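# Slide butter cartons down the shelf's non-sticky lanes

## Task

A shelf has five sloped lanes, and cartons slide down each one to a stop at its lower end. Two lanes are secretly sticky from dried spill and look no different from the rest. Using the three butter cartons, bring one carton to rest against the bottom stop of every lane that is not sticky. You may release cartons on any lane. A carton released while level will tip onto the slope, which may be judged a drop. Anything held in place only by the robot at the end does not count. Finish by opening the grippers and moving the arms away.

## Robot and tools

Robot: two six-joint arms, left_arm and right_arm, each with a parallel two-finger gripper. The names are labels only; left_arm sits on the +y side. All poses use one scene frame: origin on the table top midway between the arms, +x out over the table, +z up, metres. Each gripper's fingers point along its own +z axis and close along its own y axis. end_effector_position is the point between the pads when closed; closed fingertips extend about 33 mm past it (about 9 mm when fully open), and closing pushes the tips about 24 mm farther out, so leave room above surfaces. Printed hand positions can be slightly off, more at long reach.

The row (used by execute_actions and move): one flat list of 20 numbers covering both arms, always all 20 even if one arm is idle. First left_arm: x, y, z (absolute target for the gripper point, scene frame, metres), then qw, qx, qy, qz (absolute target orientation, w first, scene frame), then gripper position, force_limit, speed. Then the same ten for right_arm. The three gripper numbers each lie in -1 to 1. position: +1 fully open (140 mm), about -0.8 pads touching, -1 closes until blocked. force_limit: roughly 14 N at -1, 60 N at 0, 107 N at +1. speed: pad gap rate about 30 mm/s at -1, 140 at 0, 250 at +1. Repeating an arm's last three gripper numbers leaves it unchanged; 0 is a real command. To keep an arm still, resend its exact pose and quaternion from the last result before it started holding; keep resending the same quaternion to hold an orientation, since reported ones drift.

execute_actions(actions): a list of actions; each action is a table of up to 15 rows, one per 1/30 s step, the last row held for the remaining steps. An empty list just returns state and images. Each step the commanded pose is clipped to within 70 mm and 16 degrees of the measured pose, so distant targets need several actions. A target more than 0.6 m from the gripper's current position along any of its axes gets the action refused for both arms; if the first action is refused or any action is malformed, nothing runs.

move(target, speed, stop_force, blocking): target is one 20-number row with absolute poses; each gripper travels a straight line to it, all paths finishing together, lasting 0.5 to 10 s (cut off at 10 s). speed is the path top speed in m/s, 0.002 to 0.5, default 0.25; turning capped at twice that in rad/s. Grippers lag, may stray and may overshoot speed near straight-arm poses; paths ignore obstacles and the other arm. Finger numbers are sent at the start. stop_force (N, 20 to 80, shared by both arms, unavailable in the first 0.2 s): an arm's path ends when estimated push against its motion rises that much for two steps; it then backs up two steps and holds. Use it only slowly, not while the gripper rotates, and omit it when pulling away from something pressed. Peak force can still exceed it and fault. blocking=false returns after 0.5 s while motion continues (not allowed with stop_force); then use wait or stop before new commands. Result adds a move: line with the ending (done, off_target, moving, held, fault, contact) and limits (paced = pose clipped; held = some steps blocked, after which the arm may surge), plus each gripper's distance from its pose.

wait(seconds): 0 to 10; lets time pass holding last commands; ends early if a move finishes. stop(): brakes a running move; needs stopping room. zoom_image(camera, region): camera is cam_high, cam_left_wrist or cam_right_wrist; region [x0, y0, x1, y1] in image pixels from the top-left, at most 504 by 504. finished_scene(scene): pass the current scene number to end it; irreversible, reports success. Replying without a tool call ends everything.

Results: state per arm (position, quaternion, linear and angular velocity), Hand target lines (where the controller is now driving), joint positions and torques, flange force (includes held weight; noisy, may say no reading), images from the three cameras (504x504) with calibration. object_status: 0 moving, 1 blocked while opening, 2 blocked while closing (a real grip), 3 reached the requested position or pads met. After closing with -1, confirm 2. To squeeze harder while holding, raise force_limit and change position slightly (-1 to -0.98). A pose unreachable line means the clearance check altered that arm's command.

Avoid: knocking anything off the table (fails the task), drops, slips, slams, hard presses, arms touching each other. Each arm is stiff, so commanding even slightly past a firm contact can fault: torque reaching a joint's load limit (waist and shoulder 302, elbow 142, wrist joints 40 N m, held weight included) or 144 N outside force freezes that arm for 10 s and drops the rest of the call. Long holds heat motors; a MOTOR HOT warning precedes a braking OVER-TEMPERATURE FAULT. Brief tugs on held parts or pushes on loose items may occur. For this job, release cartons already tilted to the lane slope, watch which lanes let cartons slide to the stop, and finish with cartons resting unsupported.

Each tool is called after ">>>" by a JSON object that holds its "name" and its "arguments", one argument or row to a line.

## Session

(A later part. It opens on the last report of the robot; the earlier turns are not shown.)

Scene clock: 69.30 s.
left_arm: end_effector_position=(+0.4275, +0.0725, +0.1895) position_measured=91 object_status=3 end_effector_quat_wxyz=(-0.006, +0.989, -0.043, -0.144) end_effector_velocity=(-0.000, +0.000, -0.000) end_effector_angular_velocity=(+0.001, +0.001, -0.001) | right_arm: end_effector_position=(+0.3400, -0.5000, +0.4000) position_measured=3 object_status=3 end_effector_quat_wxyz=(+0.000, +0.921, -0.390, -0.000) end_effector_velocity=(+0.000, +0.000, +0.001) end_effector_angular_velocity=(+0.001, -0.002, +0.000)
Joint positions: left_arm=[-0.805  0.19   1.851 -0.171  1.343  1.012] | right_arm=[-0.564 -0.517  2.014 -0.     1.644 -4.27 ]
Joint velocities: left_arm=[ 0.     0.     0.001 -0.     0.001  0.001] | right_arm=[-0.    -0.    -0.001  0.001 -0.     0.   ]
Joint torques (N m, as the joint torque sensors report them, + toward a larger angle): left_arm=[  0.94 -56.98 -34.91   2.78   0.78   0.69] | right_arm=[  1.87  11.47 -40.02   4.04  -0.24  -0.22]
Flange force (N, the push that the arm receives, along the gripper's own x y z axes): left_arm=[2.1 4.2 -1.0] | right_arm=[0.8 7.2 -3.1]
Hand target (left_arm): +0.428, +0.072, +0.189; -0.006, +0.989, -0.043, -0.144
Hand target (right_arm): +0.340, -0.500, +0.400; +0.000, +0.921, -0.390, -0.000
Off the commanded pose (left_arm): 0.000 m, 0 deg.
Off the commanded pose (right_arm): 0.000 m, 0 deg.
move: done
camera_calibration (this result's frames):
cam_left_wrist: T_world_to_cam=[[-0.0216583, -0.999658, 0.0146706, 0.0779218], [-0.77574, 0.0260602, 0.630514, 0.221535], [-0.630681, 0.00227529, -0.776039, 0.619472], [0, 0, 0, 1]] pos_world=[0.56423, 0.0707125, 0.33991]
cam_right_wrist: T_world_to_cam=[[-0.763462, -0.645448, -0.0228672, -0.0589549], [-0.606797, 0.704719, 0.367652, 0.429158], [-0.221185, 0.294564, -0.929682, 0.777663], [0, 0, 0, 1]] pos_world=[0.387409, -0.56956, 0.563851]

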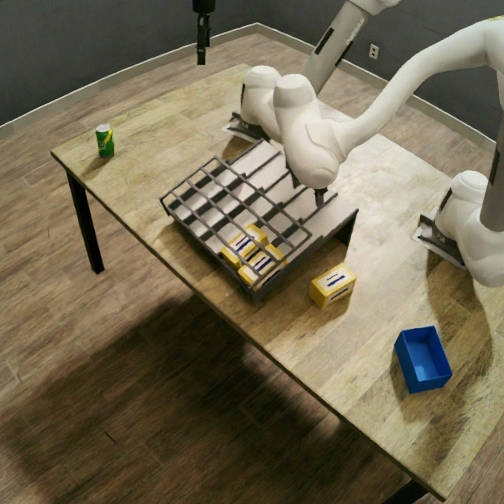

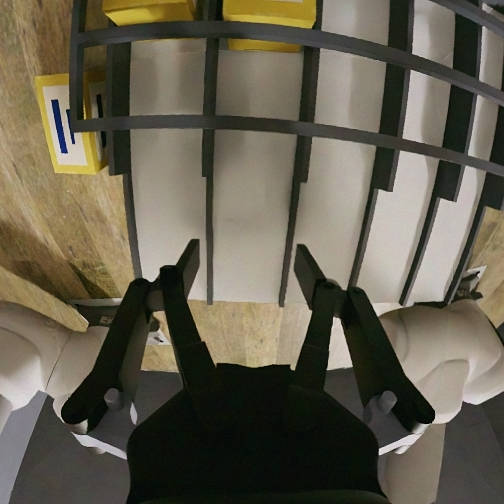

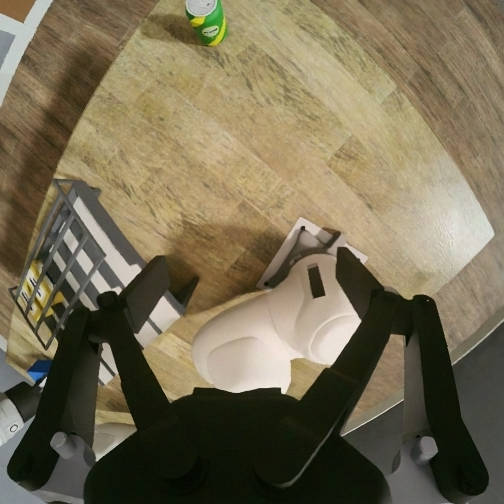

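>>> {"name": "move", "arguments": {
  "target": [0.42,0.10,0.26,-0.0063,0.9885,-0.0431,-0.1444,0.25,-0.3,-0.3,0.34,-0.5,0.4,0,0.92,-0.39,0,1,0,0]
}}

>>> {"name": "move", "arguments": {
  "target": [0.53,0.29,0.25,0,0.996,-0.087,0,0.25,-0.3,-0.3,0.34,-0.5,0.4,0,0.92,-0.39,0,1,0,0]
}}

>>> {"name": "move", "arguments": {
  "target": [0.53,0.29,0.1,0,0.996,-0.087,0,0.25,-0.3,-0.3,0.34,-0.5,0.4,0,0.92,-0.39,0,1,0,0],
  "speed": 0.15
}}

Scene clock: 74.13 s.
left_arm: end_effector_position=(+0.4200, +0.1000, +0.2599) position_measured=98 object_status=3 end_effector_quat_wxyz=(-0.006, +0.989, -0.043, -0.144) end_effector_velocity=(+0.000, -0.000, +0.001) end_effector_angular_velocity=(-0.000, -0.001, +0.000) | right_arm: end_effector_position=(+0.3400, -0.5000, +0.4000) position_measured=3 object_status=3 end_effector_quat_wxyz=(-0.000, +0.921, -0.390, +0.000) end_effector_velocity=(+0.001, +0.000, +0.000) end_effector_angular_velocity=(+0.001, -0.000, +0.000)
Joint positions: left_arm=[-0.778  0.109  1.809 -0.161  1.468  1.016] | right_arm=[-0.564 -0.517  2.014  0.     1.644 -4.27 ]
Joint velocities: left_arm=[-0.    -0.001 -0.001 -0.     0.001 -0.001] | right_arm=[ 0.     0.001 -0.001  0.001  0.    -0.   ]
Joint torques (N m, as the joint torque sensors report them, + toward a larger angle): left_arm=[  1.41 -51.08 -37.78   3.01   0.65   0.75] | right_arm=[  1.59  12.06 -40.1    3.91  -0.32  -0.05]
Flange force (N, the push that the arm receives, along the gripper's own x y z axes): left_arm=[1.0 4.5 -0.4] | right_arm=[0.1 7.4 -2.9]
Hand target (left_arm): +0.420, +0.100, +0.260; -0.006, +0.989, -0.043, -0.144
Hand target (right_arm): +0.340, -0.500, +0.400; +0.000, +0.921, -0.390, -0.000
Off the commanded pose (left_arm): 0.000 m, 0 deg.
Off the commanded pose (right_arm): 0.000 m, 0 deg.
move: done
camera_calibration (this result's frames):
cam_left_wrist: T_world_to_cam=[[-0.0216162, -0.999661, 0.0145393, 0.104232], [-0.775652, 0.0259444, 0.630627, 0.170568], [-0.630791, 0.00235432, -0.77595, 0.669304], [0, 0, 0, 1]] pos_world=[0.556746, 0.0981956, 0.410266]
cam_right_wrist: T_world_to_cam=[[-0.763462, -0.645448, -0.0228674, -0.0589548], [-0.606797, 0.704719, 0.367652, 0.429158], [-0.221185, 0.294564, -0.929682, 0.777663], [0, 0, 0, 1]] pos_world=[0.387409, -0.56956, 0.563851]

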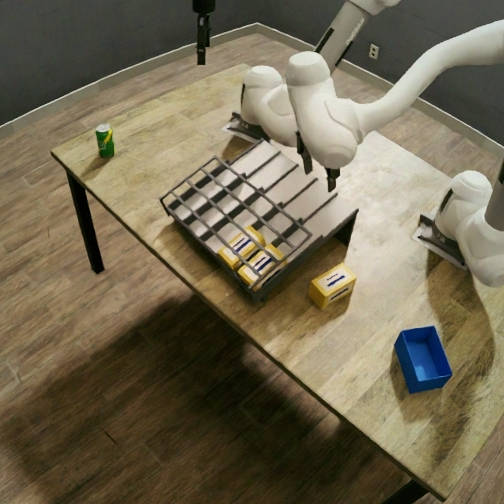

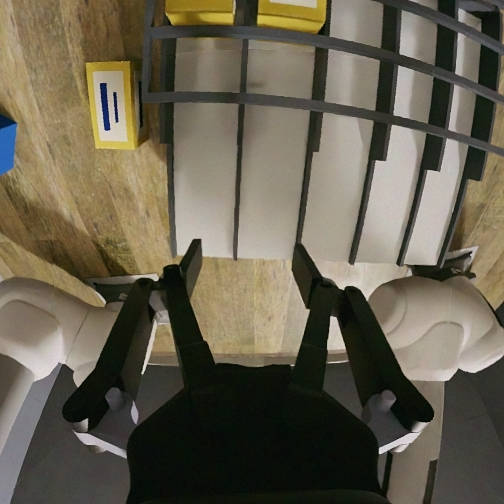

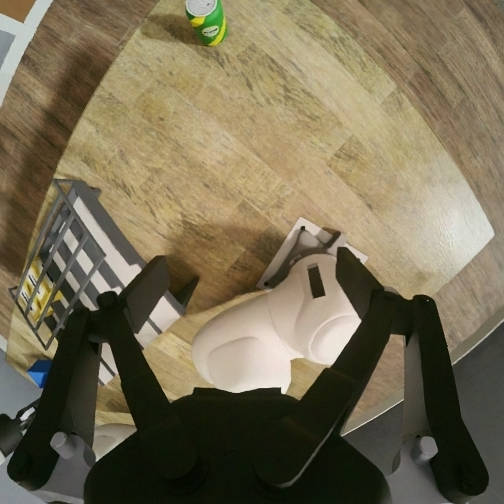

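Scene clock: 75.43 s.
left_arm: end_effector_position=(+0.5300, +0.2898, +0.2500) position_measured=98 object_status=3 end_effector_quat_wxyz=(+0.000, +0.996, -0.087, -0.000) end_effector_velocity=(-0.000, +0.000, +0.000) end_effector_angular_velocity=(-0.001, +0.000, +0.000) | right_arm: end_effector_position=(+0.3400, -0.5000, +0.4000) position_measured=3 object_status=3 end_effector_quat_wxyz=(-0.000, +0.921, -0.390, +0.000) end_effector_velocity=(-0.000, +0.000, -0.000) end_effector_angular_velocity=(+0.000, +0.000, +0.000)
Joint positions: left_arm=[-0.453 -0.011  1.928 -0.001  1.224  1.392] | right_arm=[-0.564 -0.517  2.014  0.     1.644 -4.27 ]
Joint velocities: left_arm=[ 0.001 -0.    -0.    -0.001  0.     0.   ] | right_arm=[-0.  0.  0.  0. -0. -0.]
Joint torques (N m, as the joint torque sensors report them, + toward a larger angle): left_arm=[ -0.04 -39.42 -38.38   3.44   0.3    0.65] | right_arm=[  1.28  10.88 -40.2    3.91  -0.51  -0.14]
Flange force (N, the push that the arm receives, along the gripper's own x y z axes): left_arm=[3.2 1.6 0.1] | right_arm=[0.6 5.1 -3.1]
Hand target (left_arm): +0.530, +0.290, +0.250; +0.000, +0.996, -0.087, -0.000
Hand target (right_arm): +0.340, -0.500, +0.400; +0.000, +0.921, -0.390, -0.000
Off the commanded pose (left_arm): 0.000 m, 0 deg.
Off the commanded pose (right_arm): 0.000 m, 0 deg.
move: done
camera_calibration (this result's frames):
cam_left_wrist: T_world_to_cam=[[-0.115265, -0.992779, 0.0332194, 0.339476], [-0.916228, 0.119176, 0.382522, 0.366699], [-0.383719, 0.0136547, -0.923349, 0.63319], [0, 0, 0, 1]] pos_world=[0.618076, 0.284676, 0.433108]
cam_right_wrist: T_world_to_cam=[[-0.763462, -0.645448, -0.0228674, -0.0589548], [-0.606797, 0.704719, 0.367652, 0.429158], [-0.221185, 0.294564, -0.929682, 0.777663], [0, 0, 0, 1]] pos_world=[0.387409, -0.56956, 0.563851]

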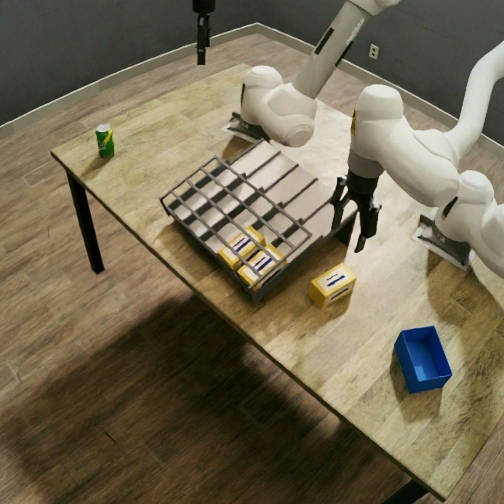

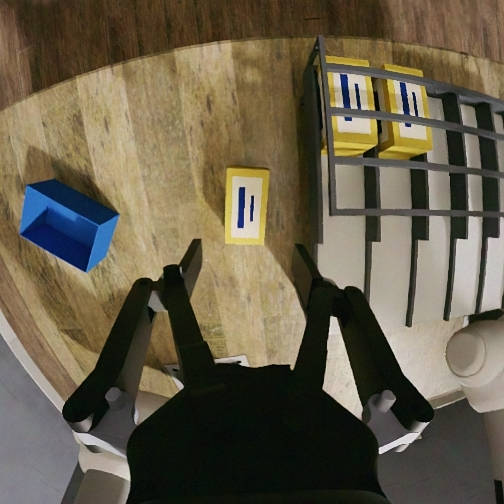

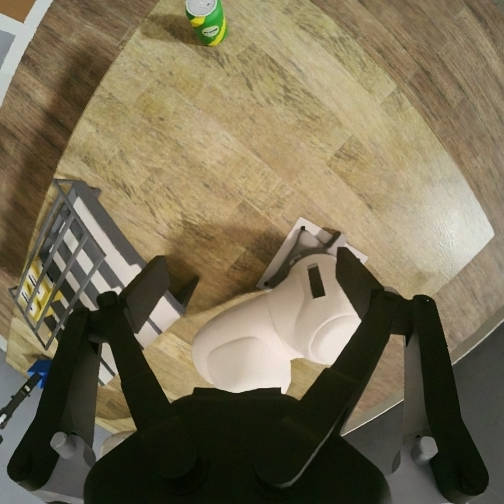

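Scene clock: 76.77 s.
left_arm: end_effector_position=(+0.5300, +0.2900, +0.1001) position_measured=98 object_status=3 end_effector_quat_wxyz=(+0.000, +0.996, -0.087, +0.000) end_effector_velocity=(-0.001, +0.000, -0.001) end_effector_angular_velocity=(+0.000, +0.001, +0.001) | right_arm: end_effector_position=(+0.3400, -0.5000, +0.4000) position_measured=3 object_status=3 end_effector_quat_wxyz=(-0.000, +0.921, -0.390, +0.000) end_effector_velocity=(+0.000, +0.000, -0.000) end_effector_angular_velocity=(+0.001, -0.000, +0.000)
Joint positions: left_arm=[-0.453  0.116  2.099 -0.     0.927  1.392] | right_arm=[-0.564 -0.517  2.014  0.     1.644 -4.27 ]
Joint velocities: left_arm=[-0.     0.001  0.001 -0.    -0.001 -0.001] | right_arm=[-0.    -0.     0.     0.001 -0.    -0.   ]
Joint torques (N m, as the joint torque sensors report them, + toward a larger angle): left_arm=[  3.15 -46.02 -32.79   2.91   0.22   0.57] | right_arm=[  2.43  13.28 -40.77   3.87  -0.37  -0.09]
Flange force (N, the push that the arm receives, along the gripper's own x y z axes): left_arm=[0.9 7.5 1.1] | right_arm=[-1.3 11.8 -1.7]
Hand target (left_arm): +0.530, +0.290, +0.100; +0.000, +0.996, -0.087, -0.000
Hand target (right_arm): +0.340, -0.500, +0.400; +0.000, +0.921, -0.390, -0.000
Off the commanded pose (left_arm): 0.000 m, 0 deg.
Off the commanded pose (right_arm): 0.000 m, 0 deg.
move: done
camera_calibration (this result's frames):
cam_left_wrist: T_world_to_cam=[[-0.11551, -0.992765, 0.0327948, 0.344771], [-0.916251, 0.119241, 0.382447, 0.424084], [-0.383591, 0.0141281, -0.923395, 0.494567], [0, 0, 0, 1]] pos_world=[0.618103, 0.284721, 0.283184]
cam_right_wrist: T_world_to_cam=[[-0.763462, -0.645448, -0.0228674, -0.0589547], [-0.606797, 0.704719, 0.367652, 0.429158], [-0.221185, 0.294564, -0.929682, 0.777663], [0, 0, 0, 1]] pos_world=[0.387409, -0.56956, 0.563851]

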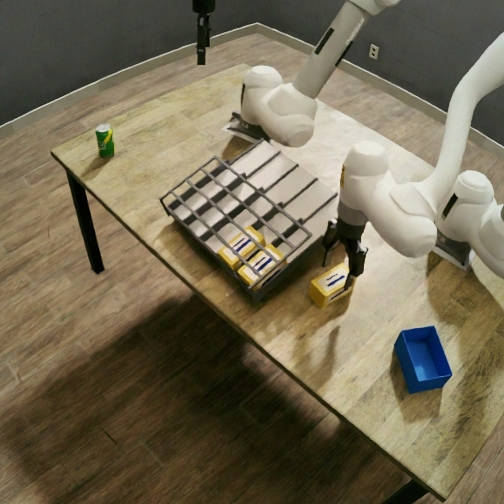

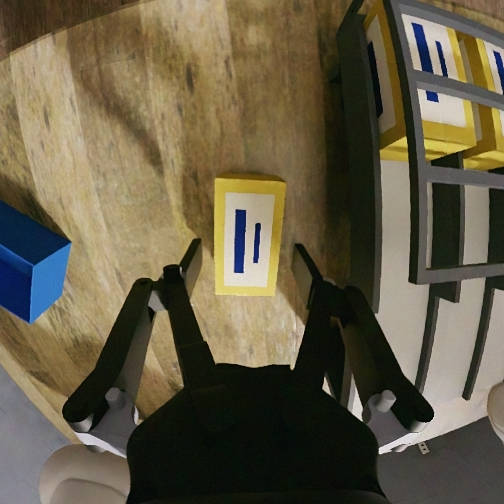

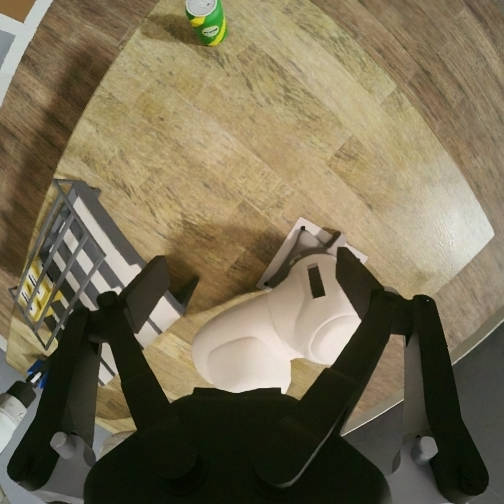

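>>> {"name": "move", "arguments": {
  "target": [0.538,0.289,0.062,0,0.996,-0.087,0,0.25,-0.3,-0.3,0.34,-0.5,0.4,0,0.92,-0.39,0,1,0,0],
  "speed": 0.06
}}

>>> {"name": "move", "arguments": {
  "target": [0.538,0.289,0.0635,0,0.996,-0.087,0,-1,-0.3,-0.3,0.34,-0.5,0.4,0,0.92,-0.39,0,1,0,0],
  "speed": 0.02
}}

>>> {"name": "move", "arguments": {
  "target": [0.49,0.30,0.29,-0.0063,0.9885,-0.0431,-0.1444,-1,-0.3,-0.3,0.34,-0.5,0.4,0,0.92,-0.39,0,1,0,0]
}}

>>> {"name": "move", "arguments": {
  "target": [0.412,-0.0125,0.245,-0.0063,0.9885,-0.0431,-0.1444,-1,-0.3,-0.3,0.34,-0.5,0.4,0,0.92,-0.39,0,1,0,0]
}}

>>> {"name": "move", "arguments": {
  "target": [0.418,-0.013,0.214,-0.0063,0.9885,-0.0431,-0.1444,-1,-0.3,-0.3,0.34,-0.5,0.4,0,0.92,-0.39,0,1,0,0],
  "speed": 0.06
}}

>>> {"name": "move", "arguments": {
  "target": [0.42,-0.013,0.17,-0.0063,0.9885,-0.0431,-0.1444,-1,-0.3,-0.3,0.34,-0.5,0.4,0,0.92,-0.39,0,1,0,0],
  "speed": 0.01,
  "stop_force": 20
}}

Scene clock: 82.20 s.
left_arm: end_effector_position=(+0.5380, +0.2890, +0.0620) position_measured=98 object_status=3 end_effector_quat_wxyz=(+0.000, +0.996, -0.087, +0.000) end_effector_velocity=(-0.000, -0.001, -0.000) end_effector_angular_velocity=(-0.000, +0.001, -0.002) | right_arm: end_effector_position=(+0.3400, -0.5000, +0.4000) position_measured=3 object_status=3 end_effector_quat_wxyz=(-0.000, +0.921, -0.390, -0.000) end_effector_velocity=(-0.000, +0.000, +0.000) end_effector_angular_velocity=(-0.000, -0.001, -0.000)
Joint positions: left_arm=[-0.449  0.173  2.118 -0.     0.851  1.396] | right_arm=[-0.564 -0.517  2.014  0.     1.644 -4.27 ]
Joint velocities: left_arm=[-0.001  0.     0.    -0.     0.     0.001] | right_arm=[ 0.    -0.002  0.     0.     0.     0.   ]
Joint torques (N m, as the joint torque sensors report them, + toward a larger angle): left_arm=[  1.39 -50.23 -30.73   2.67   0.48   0.42] | right_arm=[  2.15  12.09 -40.24   4.04  -0.46  -0.16]
Flange force (N, the push that the arm receives, along the gripper's own x y z axes): left_arm=[1.8 3.8 1.9] | right_arm=[-0.5 9.3 -2.9]
Hand target (left_arm): +0.538, +0.289, +0.062; +0.000, +0.996, -0.087, -0.000
Hand target (right_arm): +0.340, -0.500, +0.400; +0.000, +0.921, -0.390, -0.000
Off the commanded pose (left_arm): 0.000 m, 0 deg.
Off the commanded pose (right_arm): 0.000 m, 0 deg.
move: done
camera_calibration (this result's frames):
cam_left_wrist: T_world_to_cam=[[-0.115364, -0.992782, 0.0327792, 0.345891], [-0.916249, 0.1191, 0.382496, 0.446109], [-0.383639, 0.0140923, -0.923376, 0.462545], [0, 0, 0, 1]] pos_world=[0.6261, 0.283745, 0.24513]
cam_right_wrist: T_world_to_cam=[[-0.763462, -0.645448, -0.0228672, -0.0589549], [-0.606797, 0.704719, 0.367652, 0.429157], [-0.221185, 0.294564, -0.929682, 0.777663], [0, 0, 0, 1]] pos_world=[0.387409, -0.56956, 0.563851]

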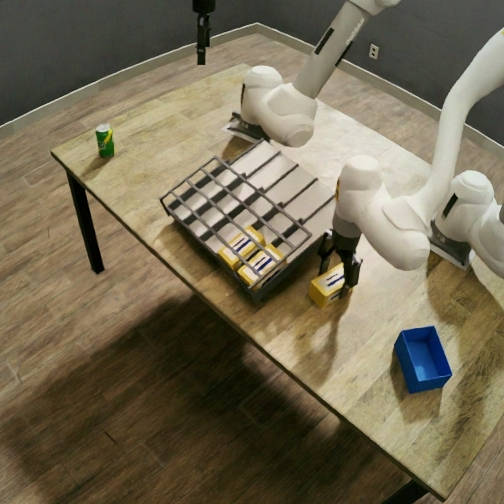

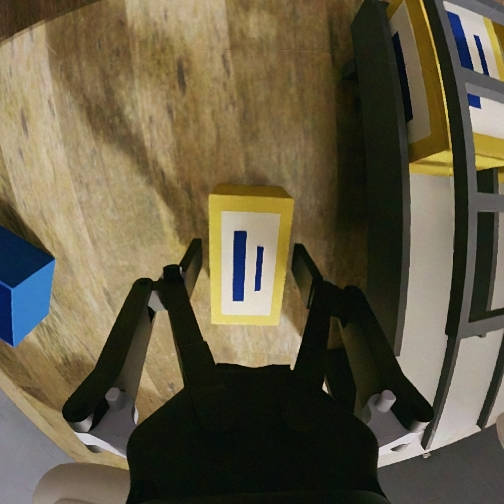

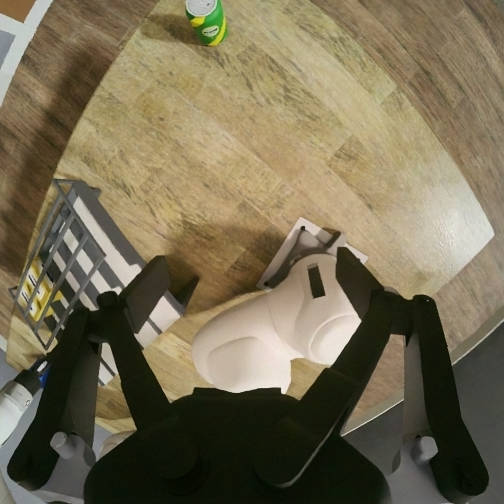

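Scene clock: 82.90 s.
left_arm: end_effector_position=(+0.5380, +0.2890, +0.0635) position_measured=136 object_status=2 end_effector_quat_wxyz=(+0.000, +0.996, -0.087, -0.000) end_effector_velocity=(-0.000, +0.001, -0.000) end_effector_angular_velocity=(+0.000, +0.001, -0.000) | right_arm: end_effector_position=(+0.3400, -0.5000, +0.4000) position_measured=3 object_status=3 end_effector_quat_wxyz=(-0.000, +0.921, -0.390, -0.000) end_effector_velocity=(+0.000, +0.000, +0.000) end_effector_angular_velocity=(+0.001, -0.001, -0.000)
Joint positions: left_arm=[-0.449  0.171  2.117 -0.     0.854  1.396] | right_arm=[-0.564 -0.517  2.014  0.     1.644 -4.27 ]
Joint velocities: left_arm=[ 0.001  0.    -0.    -0.     0.001  0.001] | right_arm=[-0.    -0.    -0.     0.001 -0.     0.   ]
Joint torques (N m, as the joint torque sensors report them, + toward a larger angle): left_arm=[  1.95 -52.03 -32.33   2.64  -0.13   0.8 ] | right_arm=[  1.71  11.15 -40.47   3.96  -0.24  -0.03]
Flange force (N, the push that the arm receives, along the gripper's own x y z axes): left_arm=[1.7 5.2 4.3] | right_arm=[1.1 7.2 -2.3]
Hand target (left_arm): +0.538, +0.289, +0.063; -0.000, +0.996, -0.087, +0.000
Hand target (right_arm): +0.340, -0.500, +0.400; +0.000, +0.921, -0.390, -0.000
Off the commanded pose (left_arm): 0.000 m, 0 deg.
Off the commanded pose (right_arm): 0.000 m, 0 deg.
move: done
camera_calibration (this result's frames):
cam_left_wrist: T_world_to_cam=[[-0.115353, -0.992784, 0.0327658, 0.34585], [-0.916229, 0.119084, 0.382548, 0.445529], [-0.383689, 0.014107, -0.923355, 0.463893], [0, 0, 0, 1]] pos_world=[0.626092, 0.283755, 0.246569]
cam_right_wrist: T_world_to_cam=[[-0.763462, -0.645448, -0.0228672, -0.0589549], [-0.606797, 0.704719, 0.367652, 0.429158], [-0.221185, 0.294564, -0.929682, 0.777663], [0, 0, 0, 1]] pos_world=[0.387409, -0.56956, 0.563851]

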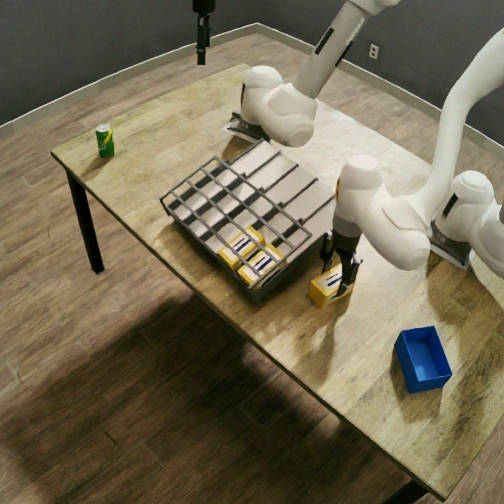

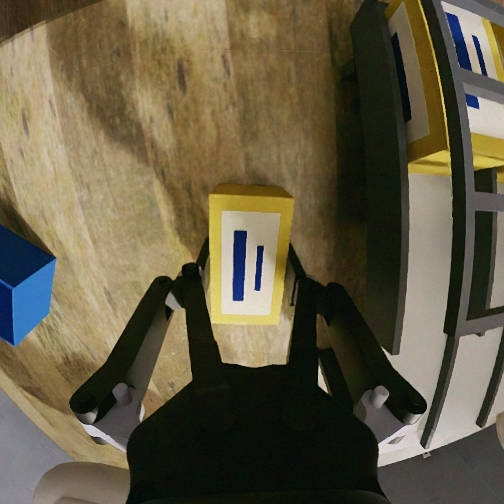

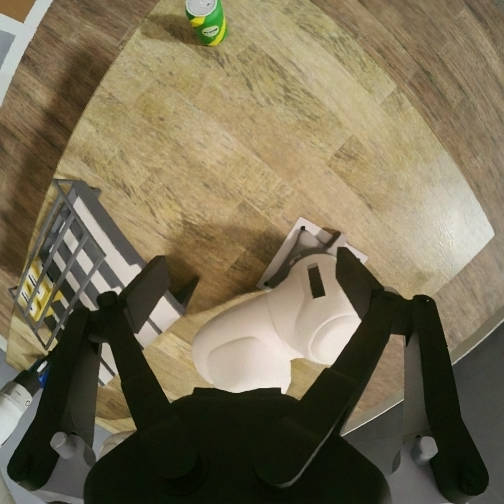

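Scene clock: 84.20 s.
left_arm: end_effector_position=(+0.4899, +0.3001, +0.2900) position_measured=136 object_status=2 end_effector_quat_wxyz=(-0.007, +0.989, -0.043, -0.144) end_effector_velocity=(+0.000, +0.000, -0.000) end_effector_angular_velocity=(+0.001, +0.001, +0.001) | right_arm: end_effector_position=(+0.3400, -0.5000, +0.4000) position_measured=3 object_status=3 end_effector_quat_wxyz=(-0.000, +0.921, -0.390, -0.000) end_effector_velocity=(-0.000, -0.000, -0.000) end_effector_angular_velocity=(+0.000, +0.000, -0.000)
Joint positions: left_arm=[-0.417  0.059  1.807 -0.065  1.558  1.351] | right_arm=[-0.564 -0.517  2.014  0.     1.644 -4.27 ]
Joint velocities: left_arm=[ 0.     0.001 -0.001  0.     0.001 -0.001] | right_arm=[-0. -0.  0. -0.  0.  0.]
Joint torques (N m, as the joint torque sensors report them, + toward a larger angle): left_arm=[  1.65 -48.18 -40.49   3.13   1.17   0.43] | right_arm=[  1.39  11.45 -40.06   4.09  -0.36  -0.05]
Flange force (N, the push that the arm receives, along the gripper's own x y z axes): left_arm=[2.6 3.5 3.6] | right_arm=[0.1 6.2 -3.1]
Hand target (left_arm): +0.490, +0.300, +0.290; -0.007, +0.989, -0.043, -0.144
Hand target (right_arm): +0.340, -0.500, +0.400; +0.000, +0.921, -0.390, -0.000
Off the commanded pose (left_arm): 0.000 m, 0 deg.
Off the commanded pose (right_arm): 0.000 m, 0 deg.
move: done
camera_calibration (this result's frames):
cam_left_wrist: T_world_to_cam=[[-0.0216019, -0.999666, 0.0141617, 0.305399], [-0.775785, 0.0256955, 0.630473, 0.200839], [-0.630627, 0.00263298, -0.776082, 0.7362], [0, 0, 0, 1]] pos_world=[0.626673, 0.298198, 0.440403]
cam_right_wrist: T_world_to_cam=[[-0.763462, -0.645448, -0.0228673, -0.0589548], [-0.606797, 0.704719, 0.367652, 0.429158], [-0.221185, 0.294564, -0.929682, 0.777663], [0, 0, 0, 1]] pos_world=[0.387409, -0.56956, 0.563851]

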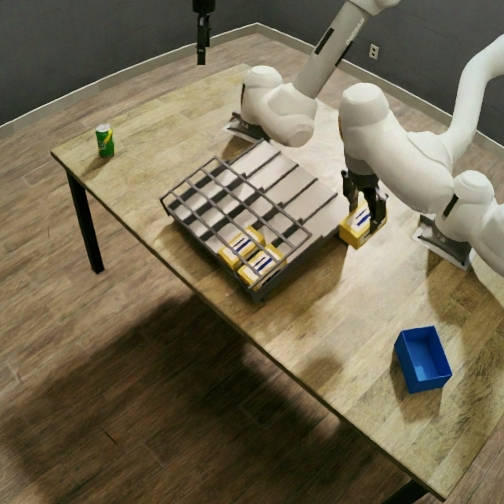

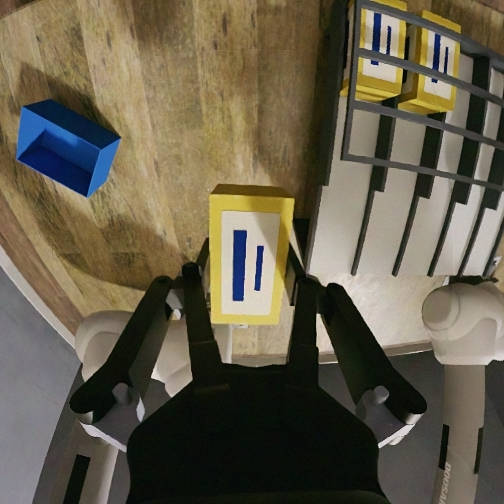

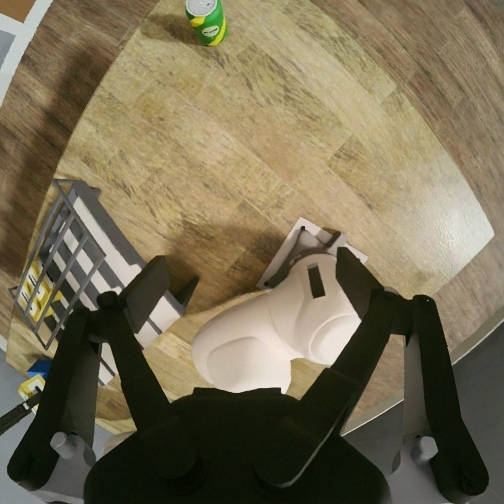

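Scene clock: 85.90 s.
left_arm: end_effector_position=(+0.4120, -0.0123, +0.2450) position_measured=136 object_status=2 end_effector_quat_wxyz=(-0.006, +0.989, -0.043, -0.144) end_effector_velocity=(-0.001, -0.000, -0.000) end_effector_angular_velocity=(+0.001, +0.001, -0.001) | right_arm: end_effector_position=(+0.3400, -0.5000, +0.4000) position_measured=3 object_status=3 end_effector_quat_wxyz=(+0.000, +0.921, -0.390, +0.000) end_effector_velocity=(-0.000, +0.000, -0.000) end_effector_angular_velocity=(+0.001, +0.000, -0.000)
Joint positions: left_arm=[-0.918  0.219  1.706 -0.194  1.437  0.887] | right_arm=[-0.564 -0.517  2.014 -0.     1.644 -4.27 ]
Joint velocities: left_arm=[-0.001  0.    -0.    -0.     0.001 -0.001] | right_arm=[-0.    -0.     0.001  0.001 -0.     0.   ]
Joint torques (N m, as the joint torque sensors report them, + toward a larger angle): left_arm=[  3.39 -65.65 -39.87   2.68   0.97   0.59] | right_arm=[  2.44  11.2  -40.44   4.05  -0.25  -0.26]
Flange force (N, the push that the arm receives, along the gripper's own x y z axes): left_arm=[0.8 6.9 5.1] | right_arm=[2.1 9.1 -2.2]
Hand target (left_arm): +0.412, -0.012, +0.245; -0.006, +0.989, -0.043, -0.144
Hand target (right_arm): +0.340, -0.500, +0.400; +0.000, +0.921, -0.390, -0.000
Off the commanded pose (left_arm): 0.000 m, 0 deg.
Off the commanded pose (right_arm): 0.000 m, 0 deg.
move: done
camera_calibration (this result's frames):
cam_left_wrist: T_world_to_cam=[[-0.0217032, -0.999659, 0.0145301, -0.00790259], [-0.775899, 0.026007, 0.630321, 0.176882], [-0.630484, 0.00240605, -0.776199, 0.652942], [0, 0, 0, 1]] pos_world=[0.54874, -0.0140711, 0.395435]
cam_right_wrist: T_world_to_cam=[[-0.763462, -0.645448, -0.0228672, -0.0589549], [-0.606797, 0.704719, 0.367652, 0.429158], [-0.221185, 0.294564, -0.929682, 0.777663], [0, 0, 0, 1]] pos_world=[0.387409, -0.56956, 0.563851]

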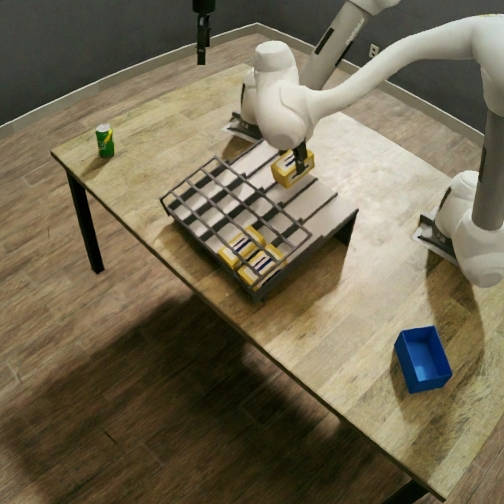

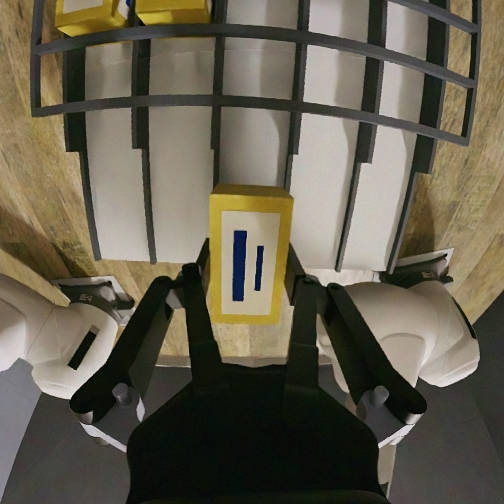

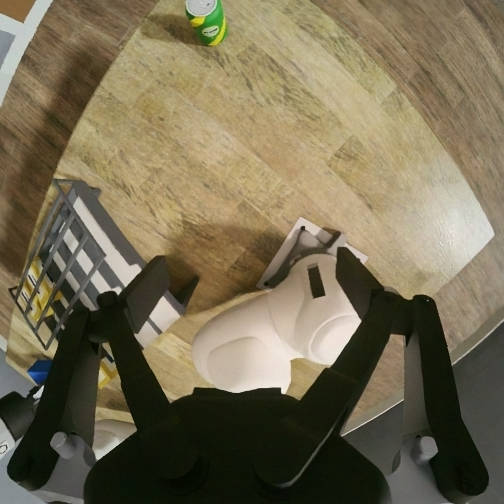

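Scene clock: 86.70 s.
left_arm: end_effector_position=(+0.4180, -0.0130, +0.2140) position_measured=136 object_status=2 end_effector_quat_wxyz=(-0.006, +0.989, -0.043, -0.144) end_effector_velocity=(+0.000, +0.000, -0.000) end_effector_angular_velocity=(+0.000, +0.000, +0.002) | right_arm: end_effector_position=(+0.3400, -0.5000, +0.4000) position_measured=3 object_status=3 end_effector_quat_wxyz=(-0.000, +0.921, -0.390, -0.000) end_effector_velocity=(+0.000, -0.000, +0.000) end_effector_angular_velocity=(-0.001, -0.001, -0.000)
Joint positions: left_arm=[-0.912  0.245  1.732 -0.194  1.387  0.902] | right_arm=[-0.564 -0.517  2.014  0.     1.644 -4.27 ]
Joint velocities: left_arm=[ 0.001  0.     0.    -0.    -0.001 -0.001] | right_arm=[-0.    -0.    -0.001 -0.001 -0.    -0.   ]
Joint torques (N m, as the joint torque sensors report them, + toward a larger angle): left_arm=[  2.84 -66.49 -37.81   2.65   1.03   0.57] | right_arm=[  1.7   10.78 -40.34   4.04  -0.56  -0.14]
Flange force (N, the push that the arm receives, along the gripper's own x y z axes): left_arm=[1.7 6.6 3.3] | right_arm=[1.2 6.6 -3.3]
Hand target (left_arm): +0.418, -0.013, +0.214; -0.006, +0.989, -0.043, -0.144
Hand target (right_arm): +0.340, -0.500, +0.400; +0.000, +0.921, -0.390, -0.000
Off the commanded pose (left_arm): 0.000 m, 0 deg.
Off the commanded pose (right_arm): 0.000 m, 0 deg.
move: done
camera_calibration (this result's frames):
cam_left_wrist: T_world_to_cam=[[-0.02168, -0.999658, 0.0146537, -0.00811827], [-0.77571, 0.0260662, 0.630551, 0.200935], [-0.630717, 0.00230333, -0.77601, 0.632696], [0, 0, 0, 1]] pos_world=[0.554743, -0.0148104, 0.364398]
cam_right_wrist: T_world_to_cam=[[-0.763462, -0.645448, -0.0228673, -0.0589548], [-0.606797, 0.704719, 0.367652, 0.429158], [-0.221185, 0.294564, -0.929682, 0.777663], [0, 0, 0, 1]] pos_world=[0.387409, -0.56956, 0.563851]

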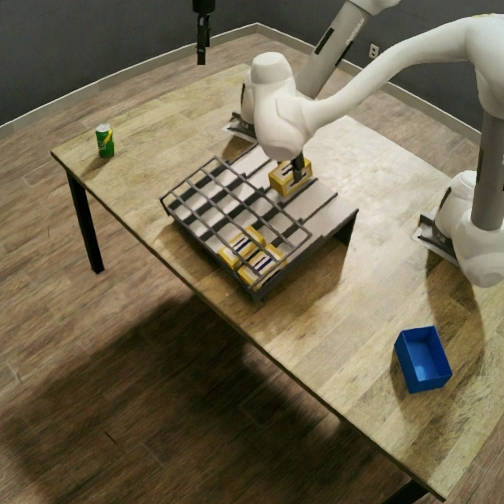

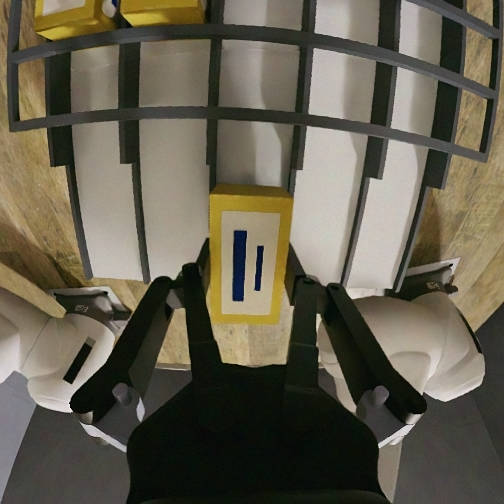

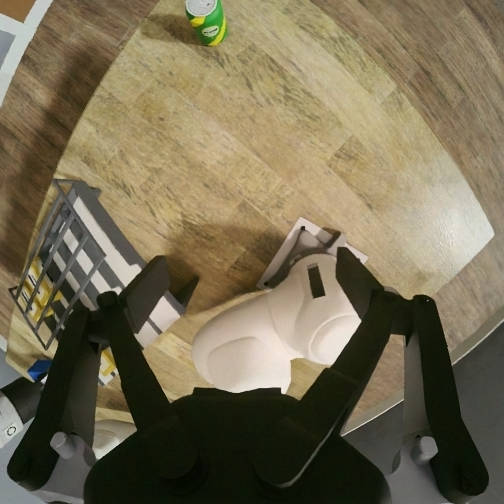

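Scene clock: 89.63 s.
left_arm: end_effector_position=(+0.4193, -0.0130, +0.1881) position_measured=136 object_status=2 end_effector_quat_wxyz=(-0.006, +0.989, -0.043, -0.144) end_effector_velocity=(-0.000, -0.001, +0.002) end_effector_angular_velocity=(-0.000, -0.000, -0.000) | right_arm: end_effector_position=(+0.3400, -0.5000, +0.4000) position_measured=3 object_status=3 end_effector_quat_wxyz=(-0.000, +0.921, -0.390, +0.000) end_effector_velocity=(-0.000, +0.000, -0.001) end_effector_angular_velocity=(+0.000, +0.001, -0.000)
Joint positions: left_arm=[-0.911  0.264  1.759 -0.196  1.343  0.913] | right_arm=[-0.564 -0.517  2.014  0.     1.644 -4.27 ]
Joint velocities: left_arm=[-0.001 -0.001 -0.002 -0.     0.002 -0.001] | right_arm=[-0.     0.     0.001 -0.     0.     0.   ]
Joint torques (N m, as the joint torque sensors report them, + toward a larger angle): left_arm=[ -6.23 -40.44 -19.7    2.04  -3.16   0.75] | right_arm=[  1.43  11.48 -40.37   4.05  -0.42   0.02]
Flange force (N, the push that the arm receives, along the gripper's own x y z axes): left_arm=[-5.1 -6.7 -41.4] | right_arm=[0.3 6.8 -2.3]
Hand target (left_arm): +0.419, -0.013, +0.188; -0.006, +0.989, -0.043, -0.144
Hand target (right_arm): +0.340, -0.500, +0.400; +0.000, +0.921, -0.390, -0.000
Off the commanded pose (left_arm): 0.018 m, 0 deg.
Off the commanded pose (right_arm): 0.000 m, 0 deg.
move: contact (left_arm)
camera_calibration (this result's frames):
cam_left_wrist: T_world_to_cam=[[-0.0216867, -0.999656, 0.0147332, -0.00773804], [-0.77566, 0.0261214, 0.63061, 0.218255], [-0.630778, 0.0022479, -0.77596, 0.613347], [0, 0, 0, 1]] pos_world=[0.55601, -0.0148153, 0.338413]
cam_right_wrist: T_world_to_cam=[[-0.763462, -0.645448, -0.0228673, -0.0589549], [-0.606797, 0.704719, 0.367652, 0.429158], [-0.221185, 0.294564, -0.929682, 0.777663], [0, 0, 0, 1]] pos_world=[0.387409, -0.56956, 0.563851]

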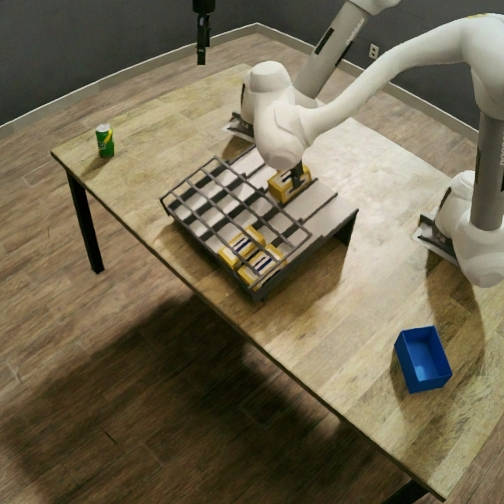

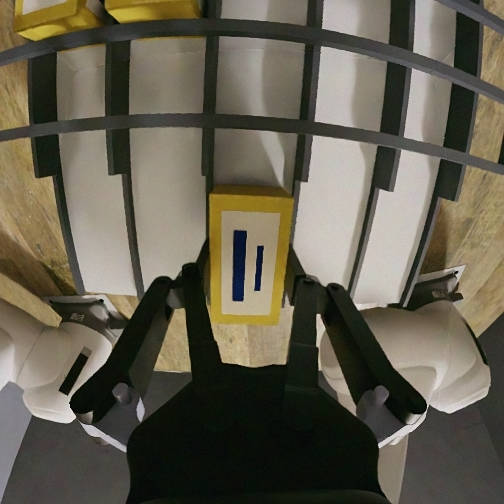

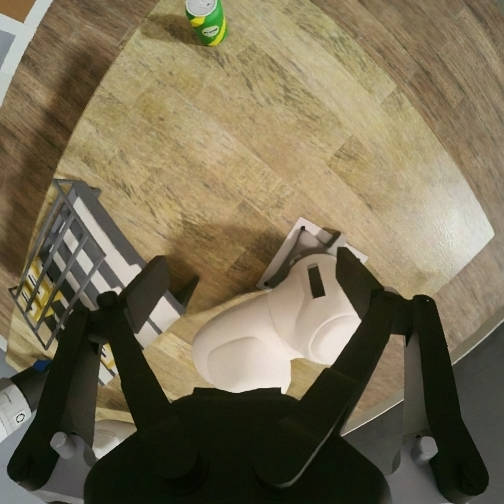

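>>> {"name": "move", "arguments": {
  "target": [0.4196,-0.0135,0.1893,-0.0063,0.9885,-0.0431,-0.1444,0.3,-0.3,-0.3,0.34,-0.5,0.4,0,0.92,-0.39,0,1,0,0],
  "speed": 0.02
}}

Scene clock: 91.33 s.
left_arm: end_effector_position=(+0.4196, -0.0135, +0.1893) position_measured=91 object_status=3 end_effector_quat_wxyz=(-0.006, +0.989, -0.043, -0.144) end_effector_velocity=(-0.000, +0.000, -0.000) end_effector_angular_velocity=(+0.000, +0.000, -0.002) | right_arm: end_effector_position=(+0.3400, -0.5000, +0.4000) position_measured=3 object_status=3 end_effector_quat_wxyz=(-0.000, +0.921, -0.390, -0.000) end_effector_velocity=(+0.001, -0.000, +0.001) end_effector_angular_velocity=(-0.001, -0.000, -0.000)
Joint positions: left_arm=[-0.911  0.264  1.756 -0.196  1.345  0.912] | right_arm=[-0.564 -0.517  2.014  0.     1.644 -4.27 ]
Joint velocities: left_arm=[-0.     0.     0.001  0.     0.     0.002] | right_arm=[ 0.     0.001 -0.001 -0.001 -0.     0.   ]
Joint torques (N m, as the joint torque sensors report them, + toward a larger angle): left_arm=[  0.67 -64.72 -35.1    2.6    0.88   0.74] | right_arm=[  1.23  11.63 -40.12   4.08  -0.35  -0.18]
Flange force (N, the push that the arm receives, along the gripper's own x y z axes): left_arm=[2.0 3.8 -1.3] | right_arm=[-0.5 5.3 -3.1]
Hand target (left_arm): +0.420, -0.014, +0.189; -0.006, +0.989, -0.043, -0.144
Hand target (right_arm): +0.340, -0.500, +0.400; +0.000, +0.921, -0.390, -0.000
Off the commanded pose (left_arm): 0.000 m, 0 deg.
Off the commanded pose (right_arm): 0.000 m, 0 deg.
move: done
camera_calibration (this result's frames):
cam_left_wrist: T_world_to_cam=[[-0.0216509, -0.999659, 0.0146325, -0.00821011], [-0.775709, 0.0260303, 0.630554, 0.217777], [-0.63072, 0.00230151, -0.776007, 0.614518], [0, 0, 0, 1]] pos_world=[0.556342, -0.0152904, 0.339671]
cam_right_wrist: T_world_to_cam=[[-0.763462, -0.645448, -0.0228672, -0.0589549], [-0.606797, 0.704719, 0.367652, 0.429157], [-0.221185, 0.294564, -0.929682, 0.777663], [0, 0, 0, 1]] pos_world=[0.387409, -0.56956, 0.563851]

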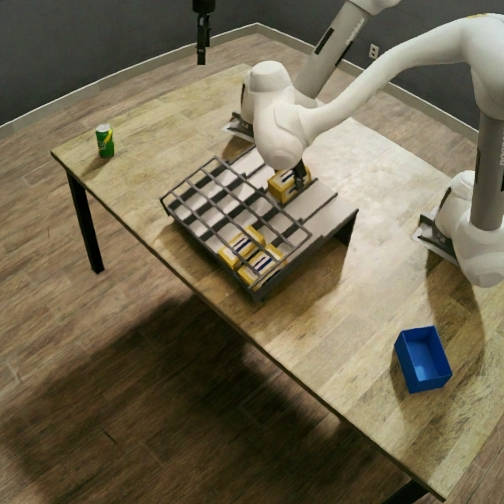

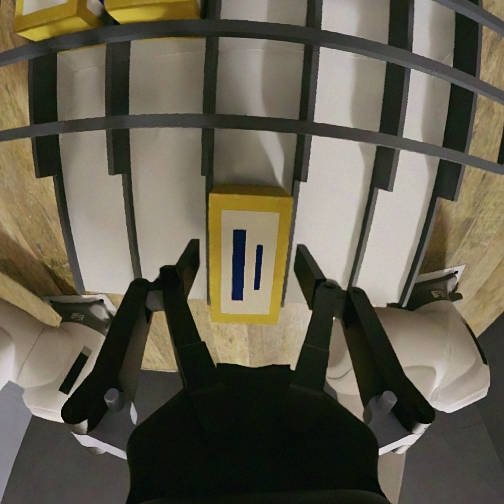

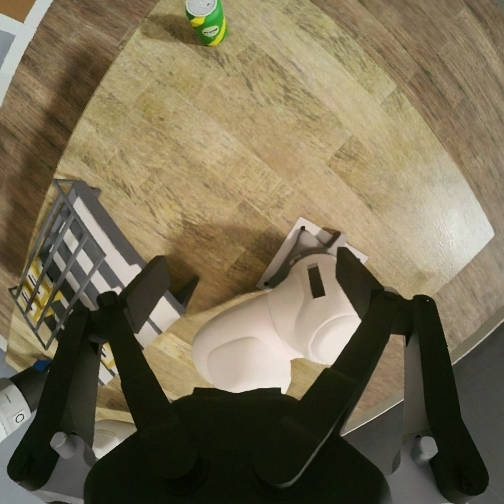

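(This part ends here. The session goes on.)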